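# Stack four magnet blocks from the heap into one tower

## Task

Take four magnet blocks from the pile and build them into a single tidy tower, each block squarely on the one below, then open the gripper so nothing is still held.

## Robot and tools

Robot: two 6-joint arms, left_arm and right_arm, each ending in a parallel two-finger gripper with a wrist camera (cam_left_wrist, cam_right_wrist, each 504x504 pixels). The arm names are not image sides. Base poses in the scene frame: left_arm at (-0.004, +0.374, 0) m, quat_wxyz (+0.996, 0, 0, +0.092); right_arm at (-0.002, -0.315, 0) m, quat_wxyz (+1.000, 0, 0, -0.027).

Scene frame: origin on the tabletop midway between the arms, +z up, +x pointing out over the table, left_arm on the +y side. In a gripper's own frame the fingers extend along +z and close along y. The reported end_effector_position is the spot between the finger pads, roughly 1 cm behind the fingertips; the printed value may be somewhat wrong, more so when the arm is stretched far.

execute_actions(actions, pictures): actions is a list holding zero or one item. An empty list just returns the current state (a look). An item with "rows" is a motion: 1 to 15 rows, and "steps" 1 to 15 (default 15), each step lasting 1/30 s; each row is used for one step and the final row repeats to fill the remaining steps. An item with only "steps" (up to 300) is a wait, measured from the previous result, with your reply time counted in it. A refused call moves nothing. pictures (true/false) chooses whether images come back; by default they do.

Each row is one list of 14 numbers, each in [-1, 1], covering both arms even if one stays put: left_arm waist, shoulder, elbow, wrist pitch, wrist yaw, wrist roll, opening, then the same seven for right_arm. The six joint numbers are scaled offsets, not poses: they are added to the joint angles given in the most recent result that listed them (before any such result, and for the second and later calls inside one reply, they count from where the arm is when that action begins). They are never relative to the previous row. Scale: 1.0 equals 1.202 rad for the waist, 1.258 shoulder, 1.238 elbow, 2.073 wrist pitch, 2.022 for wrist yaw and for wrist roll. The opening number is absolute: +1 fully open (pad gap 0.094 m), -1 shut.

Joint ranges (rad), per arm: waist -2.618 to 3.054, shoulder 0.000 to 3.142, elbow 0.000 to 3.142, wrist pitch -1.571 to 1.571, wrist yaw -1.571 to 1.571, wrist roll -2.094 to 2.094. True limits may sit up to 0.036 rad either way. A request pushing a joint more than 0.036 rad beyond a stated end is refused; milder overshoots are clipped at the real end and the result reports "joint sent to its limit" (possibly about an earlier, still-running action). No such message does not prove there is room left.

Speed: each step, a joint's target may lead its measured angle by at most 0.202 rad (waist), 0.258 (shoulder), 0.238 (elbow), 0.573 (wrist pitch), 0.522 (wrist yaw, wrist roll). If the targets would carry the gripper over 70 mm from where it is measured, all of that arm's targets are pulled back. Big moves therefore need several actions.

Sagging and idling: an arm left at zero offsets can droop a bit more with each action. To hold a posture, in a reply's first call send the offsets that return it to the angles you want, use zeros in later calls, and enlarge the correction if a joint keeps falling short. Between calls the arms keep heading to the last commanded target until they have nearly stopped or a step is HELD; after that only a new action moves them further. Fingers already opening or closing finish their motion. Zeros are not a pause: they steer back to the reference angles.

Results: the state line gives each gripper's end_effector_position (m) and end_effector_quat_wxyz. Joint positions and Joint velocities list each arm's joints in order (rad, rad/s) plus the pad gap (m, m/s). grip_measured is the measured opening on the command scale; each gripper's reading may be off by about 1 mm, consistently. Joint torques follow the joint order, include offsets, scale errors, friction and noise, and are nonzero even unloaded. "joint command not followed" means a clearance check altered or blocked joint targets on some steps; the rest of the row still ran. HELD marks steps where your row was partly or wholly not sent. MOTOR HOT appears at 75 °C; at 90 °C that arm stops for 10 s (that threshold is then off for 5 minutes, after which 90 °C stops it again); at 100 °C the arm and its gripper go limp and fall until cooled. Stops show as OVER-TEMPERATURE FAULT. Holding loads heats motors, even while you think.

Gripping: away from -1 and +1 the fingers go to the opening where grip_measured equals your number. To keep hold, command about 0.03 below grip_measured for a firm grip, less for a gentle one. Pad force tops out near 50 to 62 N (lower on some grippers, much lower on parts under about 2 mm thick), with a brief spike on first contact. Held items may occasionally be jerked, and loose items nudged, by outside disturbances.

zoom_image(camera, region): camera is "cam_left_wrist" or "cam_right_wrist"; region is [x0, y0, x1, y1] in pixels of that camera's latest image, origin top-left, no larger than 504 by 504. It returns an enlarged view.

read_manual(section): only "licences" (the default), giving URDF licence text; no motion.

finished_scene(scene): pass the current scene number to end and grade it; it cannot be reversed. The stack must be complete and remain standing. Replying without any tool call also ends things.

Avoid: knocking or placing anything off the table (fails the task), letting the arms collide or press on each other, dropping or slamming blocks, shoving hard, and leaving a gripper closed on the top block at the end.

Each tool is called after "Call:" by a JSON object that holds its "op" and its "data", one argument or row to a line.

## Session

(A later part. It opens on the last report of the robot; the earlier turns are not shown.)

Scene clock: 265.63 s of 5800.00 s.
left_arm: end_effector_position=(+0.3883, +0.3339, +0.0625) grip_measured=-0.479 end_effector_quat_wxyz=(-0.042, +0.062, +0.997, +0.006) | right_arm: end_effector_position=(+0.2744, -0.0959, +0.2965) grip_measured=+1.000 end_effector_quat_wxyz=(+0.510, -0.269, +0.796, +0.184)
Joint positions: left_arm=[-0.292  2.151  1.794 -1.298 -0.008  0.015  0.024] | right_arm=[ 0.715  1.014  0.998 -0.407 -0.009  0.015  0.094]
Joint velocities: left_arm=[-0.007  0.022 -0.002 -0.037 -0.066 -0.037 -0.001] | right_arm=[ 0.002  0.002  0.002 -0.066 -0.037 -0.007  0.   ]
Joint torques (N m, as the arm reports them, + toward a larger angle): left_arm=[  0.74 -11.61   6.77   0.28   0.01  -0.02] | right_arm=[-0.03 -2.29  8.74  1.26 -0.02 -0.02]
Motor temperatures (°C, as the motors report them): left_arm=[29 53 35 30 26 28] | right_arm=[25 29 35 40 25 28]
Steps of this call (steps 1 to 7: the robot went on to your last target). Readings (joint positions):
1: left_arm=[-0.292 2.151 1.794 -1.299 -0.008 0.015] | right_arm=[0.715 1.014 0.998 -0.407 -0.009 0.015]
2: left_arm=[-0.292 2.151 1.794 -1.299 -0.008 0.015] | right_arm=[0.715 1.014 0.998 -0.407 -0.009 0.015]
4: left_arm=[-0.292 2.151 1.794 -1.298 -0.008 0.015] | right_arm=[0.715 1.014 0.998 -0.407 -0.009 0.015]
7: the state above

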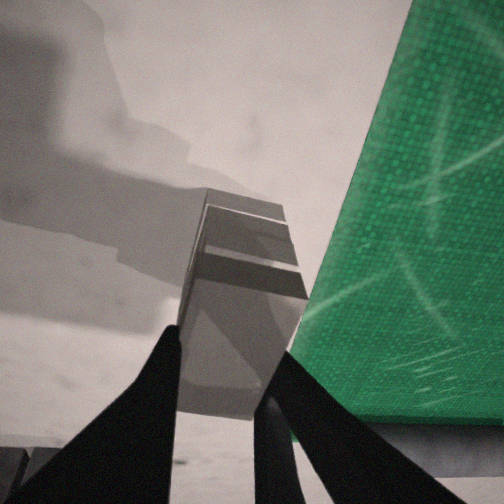

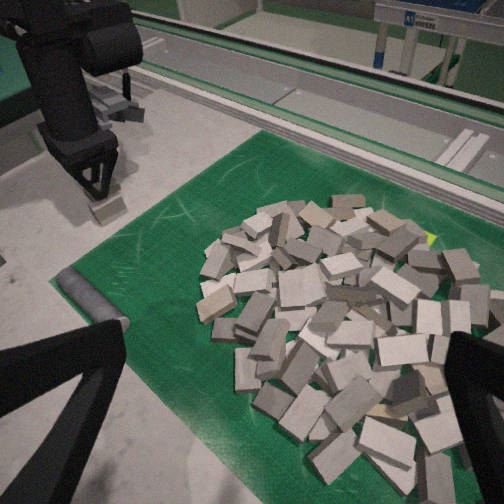

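Call:
{"op": "execute_actions", "data": {
  "actions": [
    {"rows":[[-0.008,0,0,-0.006,0,0,-0.55,0,0,0,0,0,0,1],[-0.012,0.004,0,-0.01,0,0,-0.55,0,0,0,0,0,0,1],[-0.013,0.008,0,-0.013,0,0,-0.55,0,0,0,0,0,0,1],[-0.013,0.011,0,-0.013,0,0,-0.55,0,0,0,0,0,0,1],[-0.013,0.014,0,-0.013,0,0,-0.55,0,0,0,0,0,0,1],[-0.013,0.017,0,-0.013,0,0,-0.55,0,0,0,0,0,0,1],[-0.013,0.019,0,-0.013,0,0,-0.55,0,0,0,0,0,0,1]]}
  ]
}}

Call:
{"op": "zoom_image", "data": {
  "camera": "cam_right_wrist",
  "region": [70,170,150,240]
}}

Call:
{"op": "zoom_image", "data": {
  "camera": "cam_left_wrist",
  "region": [140,170,340,360]
}}

Scene clock: 270.80 s of 5800.00 s.
left_arm: end_effector_position=(+0.3839, +0.3344, +0.0539) grip_measured=-0.479 end_effector_quat_wxyz=(-0.060, +0.062, +0.996, +0.007) | right_arm: end_effector_position=(+0.2744, -0.0959, +0.2965) grip_measured=+1.000 end_effector_quat_wxyz=(+0.510, -0.269, +0.796, +0.184)
Joint positions: left_arm=[-0.292  2.175  1.794 -1.31  -0.008  0.015  0.024] | right_arm=[ 0.715  1.014  0.998 -0.407 -0.009  0.015  0.094]
Joint velocities: left_arm=[ 0.012 -0.017 -0.002 -0.037 -0.051 -0.022  0.001] | right_arm=[-0.002  0.007 -0.002 -0.081  0.022  0.022  0.   ]
Joint torques (N m, as the arm reports them, + toward a larger angle): left_arm=[ -1.28 -11.28   6.56  -0.07  -0.01  -0.01] | right_arm=[ 0.01 -2.28  8.73  1.26 -0.02 -0.02]
Motor temperatures (°C, as the motors report them): left_arm=[29 53 35 30 26 28] | right_arm=[25 29 35 40 25 28]
Steps of this call (steps 1 to 15: the robot went on to your last target; steps 16 to 90: nothing new was sent; then 1.67 s passed at rest; steps 91 to 105: all 15 steps of this action). Readings (joint positions):
91: left_arm=[-0.292 2.151 1.794 -1.298 -0.008 0.015] | right_arm=[0.715 1.014 0.998 -0.407 -0.009 0.015]
92: left_arm=[-0.292 2.151 1.794 -1.299 -0.008 0.015] | right_arm=[0.715 1.014 0.998 -0.407 -0.009 0.015]
94: left_arm=[-0.292 2.153 1.794 -1.303 -0.008 0.015] | right_arm=[0.715 1.014 0.998 -0.407 -0.009 0.015]
98: left_arm=[-0.292 2.169 1.794 -1.309 -0.008 0.015] | right_arm=[0.715 1.014 0.998 -0.407 -0.009 0.015]
105: the state above

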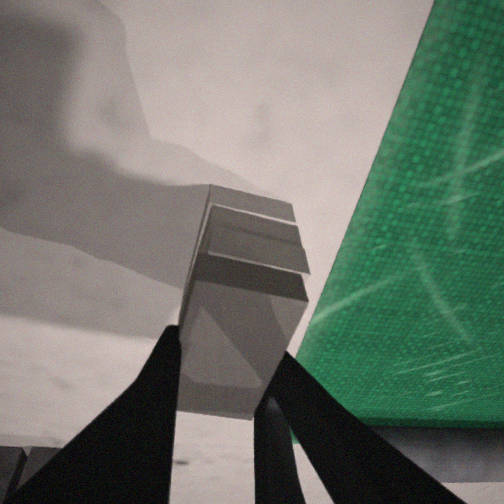

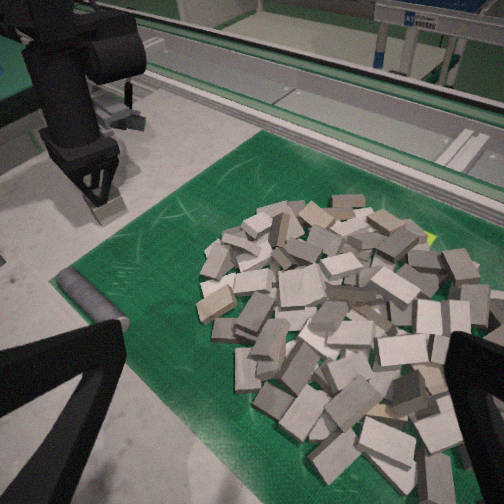

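Region (70, 170, 150, 240) of cam_right_wrist's 504x504 image, scaled by 6.300, with more detail than that image has; it fills the top 441 rows of this view, and the rest is white.

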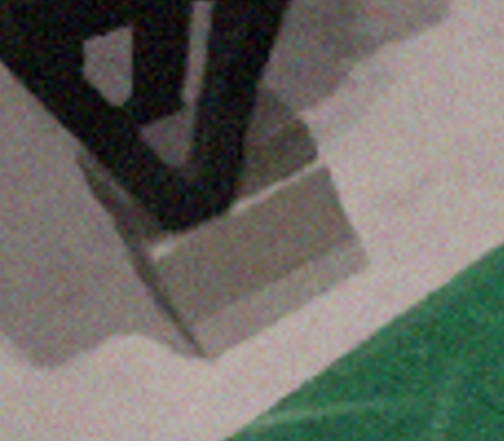

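Region (140, 170, 340, 360) of cam_left_wrist's 504x504 image, scaled by 2.520, with more detail than that image has; it fills the top 479 rows of this view, and the rest is white.

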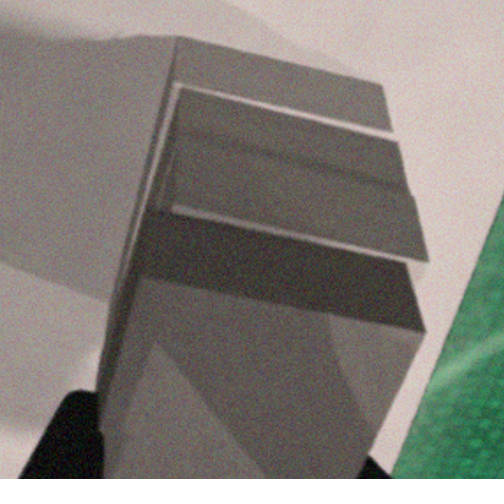

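Call:
{"op": "execute_actions", "data": {
  "actions": [
    {"rows":[[-0.012,0,0,0.008,0,0,-0.55,0,0,0,0,0,0,1],[-0.016,0,0,0.012,0,0,-0.55,0,0,0,0,0,0,1],[-0.019,0,0,0.014,0,0,-0.55,0,0,0,0,0,0,1]],"steps":12}
  ]
}}

Call:
{"op": "zoom_image", "data": {
  "camera": "cam_left_wrist",
  "region": [140,170,340,360]
}}

Scene clock: 273.13 s of 5800.00 s.
left_arm: end_effector_position=(+0.3840, +0.3340, +0.0539) grip_measured=-0.478 end_effector_quat_wxyz=(-0.060, +0.065, +0.996, +0.011) | right_arm: end_effector_position=(+0.2744, -0.0959, +0.2965) grip_measured=+1.000 end_effector_quat_wxyz=(+0.510, -0.269, +0.796, +0.184)
Joint positions: left_arm=[-0.296  2.175  1.794 -1.31  -0.015  0.015  0.025] | right_arm=[ 0.715  1.014  0.998 -0.407 -0.009  0.015  0.094]
Joint velocities: left_arm=[-0.002 -0.012 -0.002 -0.066  0.11  -0.007  0.   ] | right_arm=[-0.032 -0.007 -0.012 -0.007 -0.037 -0.037  0.   ]
Joint torques (N m, as the arm reports them, + toward a larger angle): left_arm=[ -1.57 -11.21   6.72   0.34   0.06   0.  ] | right_arm=[ 0.01 -2.29  8.72  1.25 -0.03 -0.01]
Motor temperatures (°C, as the motors report them): left_arm=[29 53 35 30 26 28] | right_arm=[25 29 35 40 25 28]
Steps of this call (steps 1 to 15: the robot went on to your last target; steps 16 to 58: nothing new was sent; steps 59 to 70: all 12 steps of this action). Readings (joint positions):
59: left_arm=[-0.292 2.175 1.794 -1.310 -0.008 0.015] | right_arm=[0.715 1.014 0.998 -0.407 -0.009 0.015]
60: left_arm=[-0.293 2.175 1.794 -1.310 -0.008 0.015] | right_arm=[0.715 1.014 0.998 -0.407 -0.009 0.015]
62: left_arm=[-0.295 2.175 1.794 -1.310 -0.011 0.015] | right_arm=[0.715 1.014 0.998 -0.407 -0.009 0.015]
66: left_arm=[-0.296 2.175 1.794 -1.310 -0.015 0.015] | right_arm=[0.715 1.014 0.998 -0.407 -0.009 0.015]
70: the state above

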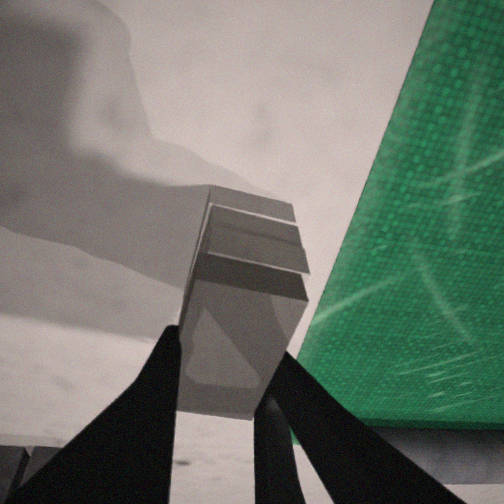

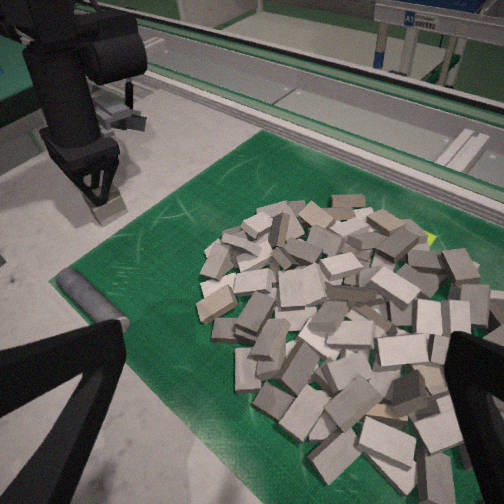

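Region (140, 170, 340, 360) of cam_left_wrist's 504x504 image, scaled by 2.520, with more detail than that image has; it fills the top 479 rows of this view, and the rest is white.

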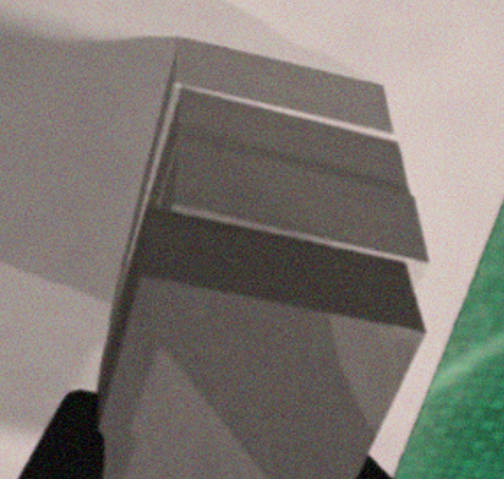

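In contact. Release, go down and square the stack.

Call:
{"op": "execute_actions", "data": {
  "actions": [
    {"rows":[[0,0,0,0,0,0,-0.5,0,0,0,0,0,0,1],[0,0,0,0,0,0,-0.45,0,0,0,0,0,0,1],[0,0,0,0,0,0,-0.35,0,0,0,0,0,0,1],[0,0,0,0,0,0,-0.25,0,0,0,0,0,0,1],[0,0.004,0,0.005,0,0,-0.2,0,0,0,0,0,0,1],[0,0.009,0,0.01,0,0,-0.2,0,0,0,0,0,0,1],[0,0.014,0,0.014,0,0,-0.2,0,0,0,0,0,0,1],[0,0.019,0,0.018,0,0,-0.2,0,0,0,0,0,0,1],[0,0.024,0,0.022,0,0,-0.2,0,0,0,0,0,0,1],[0,0.029,0,0.025,0,0,-0.2,0,0,0,0,0,0,1],[0,0.034,0,0.028,0,0,-0.2,0,0,0,0,0,0,1],[0,0.039,0,0.028,0,0,-0.2,0,0,0,0,0,0,1],[0,0.043,0,0.028,0,0,-0.2,0,0,0,0,0,0,1],[0,0.047,0,0.028,0,0,-0.2,0,0,0,0,0,0,1],[0,0.05,0,0.028,0,0,-0.2,0,0,0,0,0,0,1]]}
  ],
  "pictures": false
}}

Call:
{"op": "execute_actions", "data": {
  "actions": [
    {"steps":8}
  ]
}}

Call:
{"op": "execute_actions", "data": {
  "actions": [
    {"rows":[[0,0,0,0,0,0,-0.26,0,0,0,0,0,0,1],[0,0,0,0,0,0,-0.32,0,0,0,0,0,0,1],[0,0,0,0,0,0,-0.37,0,0,0,0,0,0,1],[0,0,0,0,0,0,-0.41,0,0,0,0,0,0,1],[0,0,0,0,0,0,-0.44,0,0,0,0,0,0,1],[0,0,0,0,0,0,-0.47,0,0,0,0,0,0,1],[0,0,0,0,0,0,-0.5,0,0,0,0,0,0,1],[0,0,0,0,0,0,-0.53,0,0,0,0,0,0,1]],"steps":12}
  ]
}}

Call:
{"op": "execute_actions", "data": {
  "actions": [
    {"rows":[[0,0,0,0,0,0,-0.45,0,0,0,0,0,0,1],[0,0,0,0,0,0,-0.35,0,0,0,0,0,0,1],[0,0,0,0,0,0,-0.2,0,0,0,0,0,0,1],[0,-0.015,0,0,0,0,-0.05,0,0,0,0,0,0,1],[0,-0.03,0,0,0,0,0.1,0,0,0,0,0,0,1],[0,-0.045,0,0,0,0,0.2,0,0,0,0,0,0,1],[0,-0.06,0,0,0,0,0.2,0,0,0,0,0,0,1],[0,-0.08,0,0,0,0,0.2,0,0,0,0,0,0,1],[0,-0.1,0,0,0,0,0.2,0,0,0,0,0,0,1],[0,-0.12,0,0,0,0,0.2,0,0,0,0,0,0,1],[0,-0.14,0,0,0,0,0.2,0,0,0,0,0,0,1],[0,-0.16,0,0,0,0,0.2,0,0,0,0,0,0,1],[0,-0.18,0,0,0,0,0.2,0,0,0,0,0,0,1],[0,-0.195,0,0,0,0,0.2,0,0,0,0,0,0,1],[0,-0.21,0,0,0,0,0.2,0,0,0,0,0,0,1]]}
  ],
  "pictures": false
}}

Call:
{"op": "execute_actions", "data": {
  "actions": [
    {"steps":8}
  ]
}}

Call:
{"op": "zoom_image", "data": {
  "camera": "cam_right_wrist",
  "region": [70,170,150,240]
}}

Call:
{"op": "zoom_image", "data": {
  "camera": "cam_left_wrist",
  "region": [140,140,340,340]
}}

Scene clock: 286.77 s of 5800.00 s.
left_arm: end_effector_position=(+0.3888, +0.3336, +0.0334) grip_measured=-0.201 end_effector_quat_wxyz=(-0.068, +0.065, +0.996, +0.011) | right_arm: end_effector_position=(+0.2744, -0.0959, +0.2965) grip_measured=+1.000 end_effector_quat_wxyz=(+0.510, -0.269, +0.796, +0.184)
Joint positions: left_arm=[-0.296  2.227  1.794 -1.275 -0.016  0.015  0.038] | right_arm=[ 0.715  1.014  0.998 -0.407 -0.009  0.015  0.094]
Joint velocities: left_arm=[ 0.007  0.212 -0.022  0.022 -0.022 -0.007 -0.   ] | right_arm=[-0.017 -0.012  0.002  0.022  0.051 -0.007  0.   ]
Joint torques (N m, as the arm reports them, + toward a larger angle): left_arm=[ -0.07 -11.74   6.51   0.14  -0.01   0.  ] | right_arm=[-0.01 -2.3   8.74  1.25 -0.01 -0.02]
Motor temperatures (°C, as the motors report them): left_arm=[29 53 34 30 26 28] | right_arm=[25 29 35 40 25 28]
Steps of this call (steps 1 to 15: the robot went on to your last target; steps 16 to 90: nothing new was sent; then 10.13 s passed at rest; steps 91 to 105: all 15 steps of this action). Readings (joint positions):
91: left_arm=[-0.296 2.175 1.794 -1.310 -0.016 0.015] | right_arm=[0.715 1.014 0.998 -0.407 -0.009 0.015]
92: left_arm=[-0.296 2.175 1.794 -1.310 -0.016 0.015] | right_arm=[0.715 1.014 0.998 -0.407 -0.009 0.015]
94: left_arm=[-0.296 2.175 1.794 -1.310 -0.016 0.015] | right_arm=[0.715 1.014 0.998 -0.407 -0.009 0.015]
98: left_arm=[-0.296 2.179 1.794 -1.304 -0.016 0.015] | right_arm=[0.715 1.014 0.998 -0.407 -0.009 0.015]
105: the state above

Scene clock: 287.03 s of 5800.00 s.
left_arm: end_effector_position=(+0.3891, +0.3336, +0.0275) grip_measured=-0.201 end_effector_quat_wxyz=(-0.072, +0.065, +0.995, +0.012) | right_arm: end_effector_position=(+0.2744, -0.0959, +0.2965) grip_measured=+1.000 end_effector_quat_wxyz=(+0.510, -0.269, +0.796, +0.184)
Joint positions: left_arm=[-0.296  2.242  1.794 -1.268 -0.016  0.015  0.038] | right_arm=[ 0.715  1.014  0.998 -0.407 -0.009  0.015  0.094]
Joint velocities: left_arm=[ 0.027 -0.017  0.017  0.051  0.007 -0.037 -0.001] | right_arm=[-0.002  0.012  0.022 -0.007 -0.037  0.007  0.   ]
Joint torques (N m, as the arm reports them, + toward a larger angle): left_arm=[ -0.03 -11.98   6.48   0.16   0.01   0.  ] | right_arm=[-0.01 -2.3   8.74  1.26 -0.02 -0.02]
Motor temperatures (°C, as the motors report them): left_arm=[29 53 34 30 26 28] | right_arm=[25 29 35 40 25 28]
Steps of this call (steps 1 to 8: the robot went on to your last target). Readings (joint positions):
1: left_arm=[-0.296 2.233 1.794 -1.273 -0.016 0.015] | right_arm=[0.715 1.014 0.998 -0.407 -0.009 0.015]
2: left_arm=[-0.296 2.238 1.794 -1.272 -0.016 0.015] | right_arm=[0.715 1.014 0.998 -0.407 -0.009 0.015]
4: left_arm=[-0.296 2.242 1.794 -1.270 -0.016 0.015] | right_arm=[0.715 1.014 0.998 -0.407 -0.009 0.015]
8: the state above

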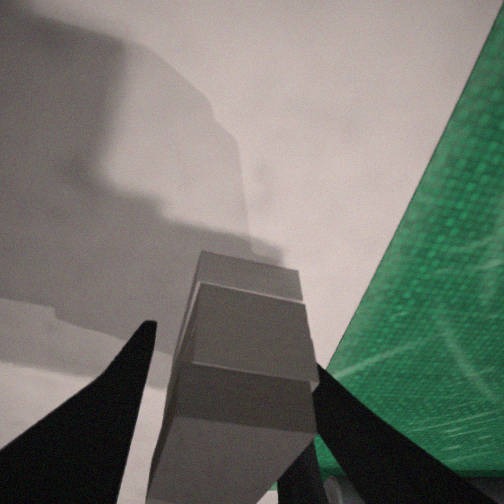

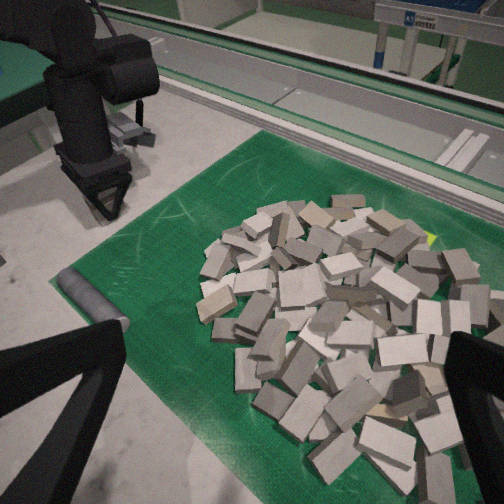

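Scene clock: 287.43 s of 5800.00 s.
left_arm: end_effector_position=(+0.3890, +0.3324, +0.0275) grip_measured=-0.469 end_effector_quat_wxyz=(-0.072, +0.064, +0.995, +0.008) | right_arm: end_effector_position=(+0.2744, -0.0959, +0.2965) grip_measured=+1.000 end_effector_quat_wxyz=(+0.510, -0.269, +0.796, +0.184)
Joint positions: left_arm=[-0.296  2.242  1.794 -1.268 -0.01   0.015  0.025] | right_arm=[ 0.715  1.014  0.998 -0.407 -0.009  0.015  0.094]
Joint velocities: left_arm=[ 0.002 -0.007 -0.007 -0.022  0.007 -0.051  0.   ] | right_arm=[-0.017  0.007  0.002 -0.007 -0.037 -0.007  0.   ]
Joint torques (N m, as the arm reports them, + toward a larger angle): left_arm=[ -0.11 -11.58   6.45   0.01  -0.05  -0.01] | right_arm=[-0.01 -2.3   8.74  1.26 -0.02 -0.01]
Motor temperatures (°C, as the motors report them): left_arm=[29 53 34 30 26 28] | right_arm=[25 29 35 40 25 28]
Steps of this call (steps 1 to 12: all 12 steps of this action). Readings (joint positions):
1: left_arm=[-0.296 2.242 1.794 -1.268 -0.016 0.015] | right_arm=[0.715 1.014 0.998 -0.407 -0.009 0.015]
2: left_arm=[-0.296 2.242 1.794 -1.268 -0.016 0.015] | right_arm=[0.715 1.014 0.998 -0.407 -0.009 0.015]
4: left_arm=[-0.296 2.242 1.794 -1.268 -0.015 0.015] | right_arm=[0.715 1.014 0.998 -0.407 -0.009 0.015]
8: left_arm=[-0.296 2.242 1.794 -1.268 -0.010 0.015] | right_arm=[0.715 1.014 0.998 -0.407 -0.009 0.015]
12: the state above

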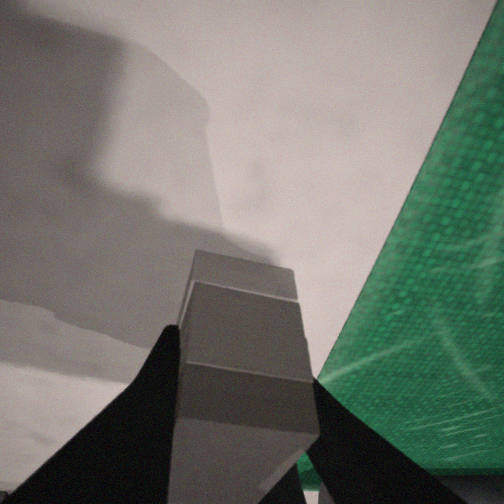

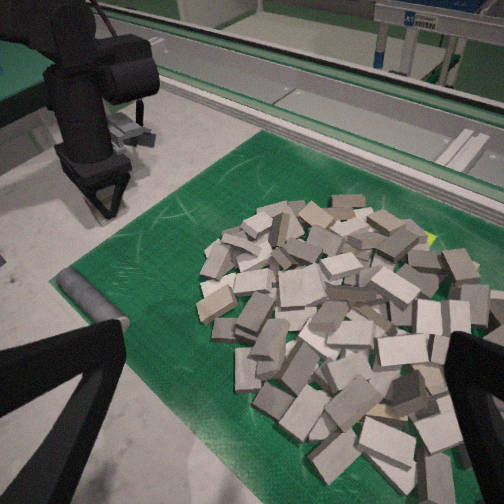

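Scene clock: 287.93 s of 5800.00 s.
left_arm: end_effector_position=(+0.3998, +0.3312, +0.1071) grip_measured=+0.199 end_effector_quat_wxyz=(+0.032, +0.064, +0.997, +0.003) | right_arm: end_effector_position=(+0.2744, -0.0959, +0.2965) grip_measured=+1.000 end_effector_quat_wxyz=(+0.510, -0.269, +0.796, +0.184)
Joint positions: left_arm=[-0.296  2.033  1.794 -1.267 -0.01   0.015  0.056] | right_arm=[ 0.715  1.014  0.998 -0.407 -0.009  0.015  0.094]
Joint velocities: left_arm=[ 0.017 -0.813  0.002  0.051 -0.007  0.007 -0.   ] | right_arm=[-0.017 -0.007  0.007  0.007 -0.037 -0.007  0.   ]
Joint torques (N m, as the arm reports them, + toward a larger angle): left_arm=[ -0.06 -10.8    7.07   0.41  -0.03  -0.03] | right_arm=[-0.01 -2.32  8.75  1.26 -0.02 -0.02]
Motor temperatures (°C, as the motors report them): left_arm=[29 53 34 30 26 28] | right_arm=[25 29 35 40 25 28]
Steps of this call (steps 1 to 15: all 15 steps of this action). Readings (joint positions):
1: left_arm=[-0.296 2.242 1.794 -1.268 -0.010 0.015] | right_arm=[0.715 1.014 0.998 -0.407 -0.009 0.015]
2: left_arm=[-0.296 2.242 1.794 -1.268 -0.010 0.015] | right_arm=[0.715 1.014 0.998 -0.407 -0.009 0.015]
4: left_arm=[-0.296 2.242 1.794 -1.268 -0.010 0.015] | right_arm=[0.715 1.014 0.998 -0.407 -0.009 0.015]
8: left_arm=[-0.296 2.219 1.794 -1.268 -0.010 0.015] | right_arm=[0.715 1.014 0.998 -0.407 -0.009 0.015]
15: the state above

Scene clock: 288.20 s of 5800.00 s.
left_arm: end_effector_position=(+0.3997, +0.3312, +0.1300) grip_measured=+0.199 end_effector_quat_wxyz=(+0.062, +0.064, +0.996, +0.002) | right_arm: end_effector_position=(+0.2744, -0.0959, +0.2965) grip_measured=+1.000 end_effector_quat_wxyz=(+0.510, -0.269, +0.796, +0.184)
Joint positions: left_arm=[-0.296  1.974  1.794 -1.268 -0.01   0.015  0.056] | right_arm=[ 0.715  1.014  0.998 -0.407 -0.009  0.015  0.094]
Joint velocities: left_arm=[-0.012  0.071 -0.007 -0.007 -0.007 -0.066 -0.001] | right_arm=[ 0.012  0.017  0.007  0.022  0.022 -0.066  0.   ]
Joint torques (N m, as the arm reports them, + toward a larger angle): left_arm=[  0.08 -10.11   7.05   0.52  -0.01  -0.01] | right_arm=[-0.02 -2.3   8.73  1.27 -0.02 -0.01]
Motor temperatures (°C, as the motors report them): left_arm=[29 53 34 30 26 28] | right_arm=[25 29 35 40 25 28]
Steps of this call (steps 1 to 8: the robot went on to your last target). Readings (joint positions):
1: left_arm=[-0.296 2.007 1.794 -1.267 -0.010 0.015] | right_arm=[0.715 1.014 0.998 -0.407 -0.009 0.015]
2: left_arm=[-0.296 1.987 1.794 -1.267 -0.010 0.015] | right_arm=[0.715 1.014 0.998 -0.407 -0.009 0.015]
4: left_arm=[-0.296 1.967 1.794 -1.267 -0.010 0.015] | right_arm=[0.715 1.014 0.998 -0.407 -0.009 0.015]
8: the state above

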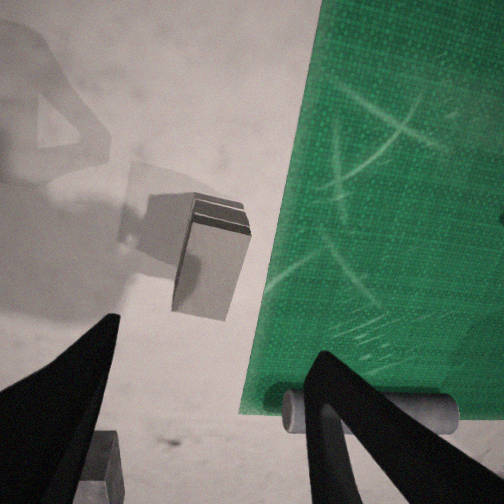

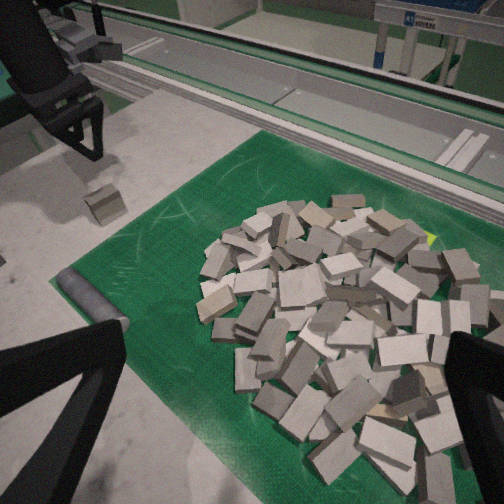

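Region (70, 170, 150, 240) of cam_right_wrist's 504x504 image, scaled by 6.300, with more detail than that image has; it fills the top 441 rows of this view, and the rest is white.

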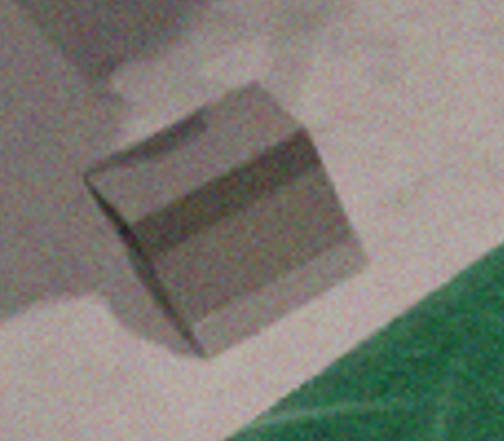

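Region (140, 140, 340, 340) of cam_left_wrist's 504x504 image, scaled by 2.520, with more detail than that image has.

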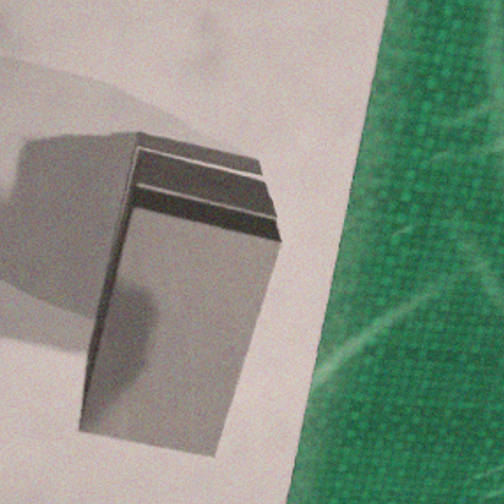

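Call:
{"op": "finished_scene", "data": {
  "scene": 2
}}

The scene is finished: the task was done.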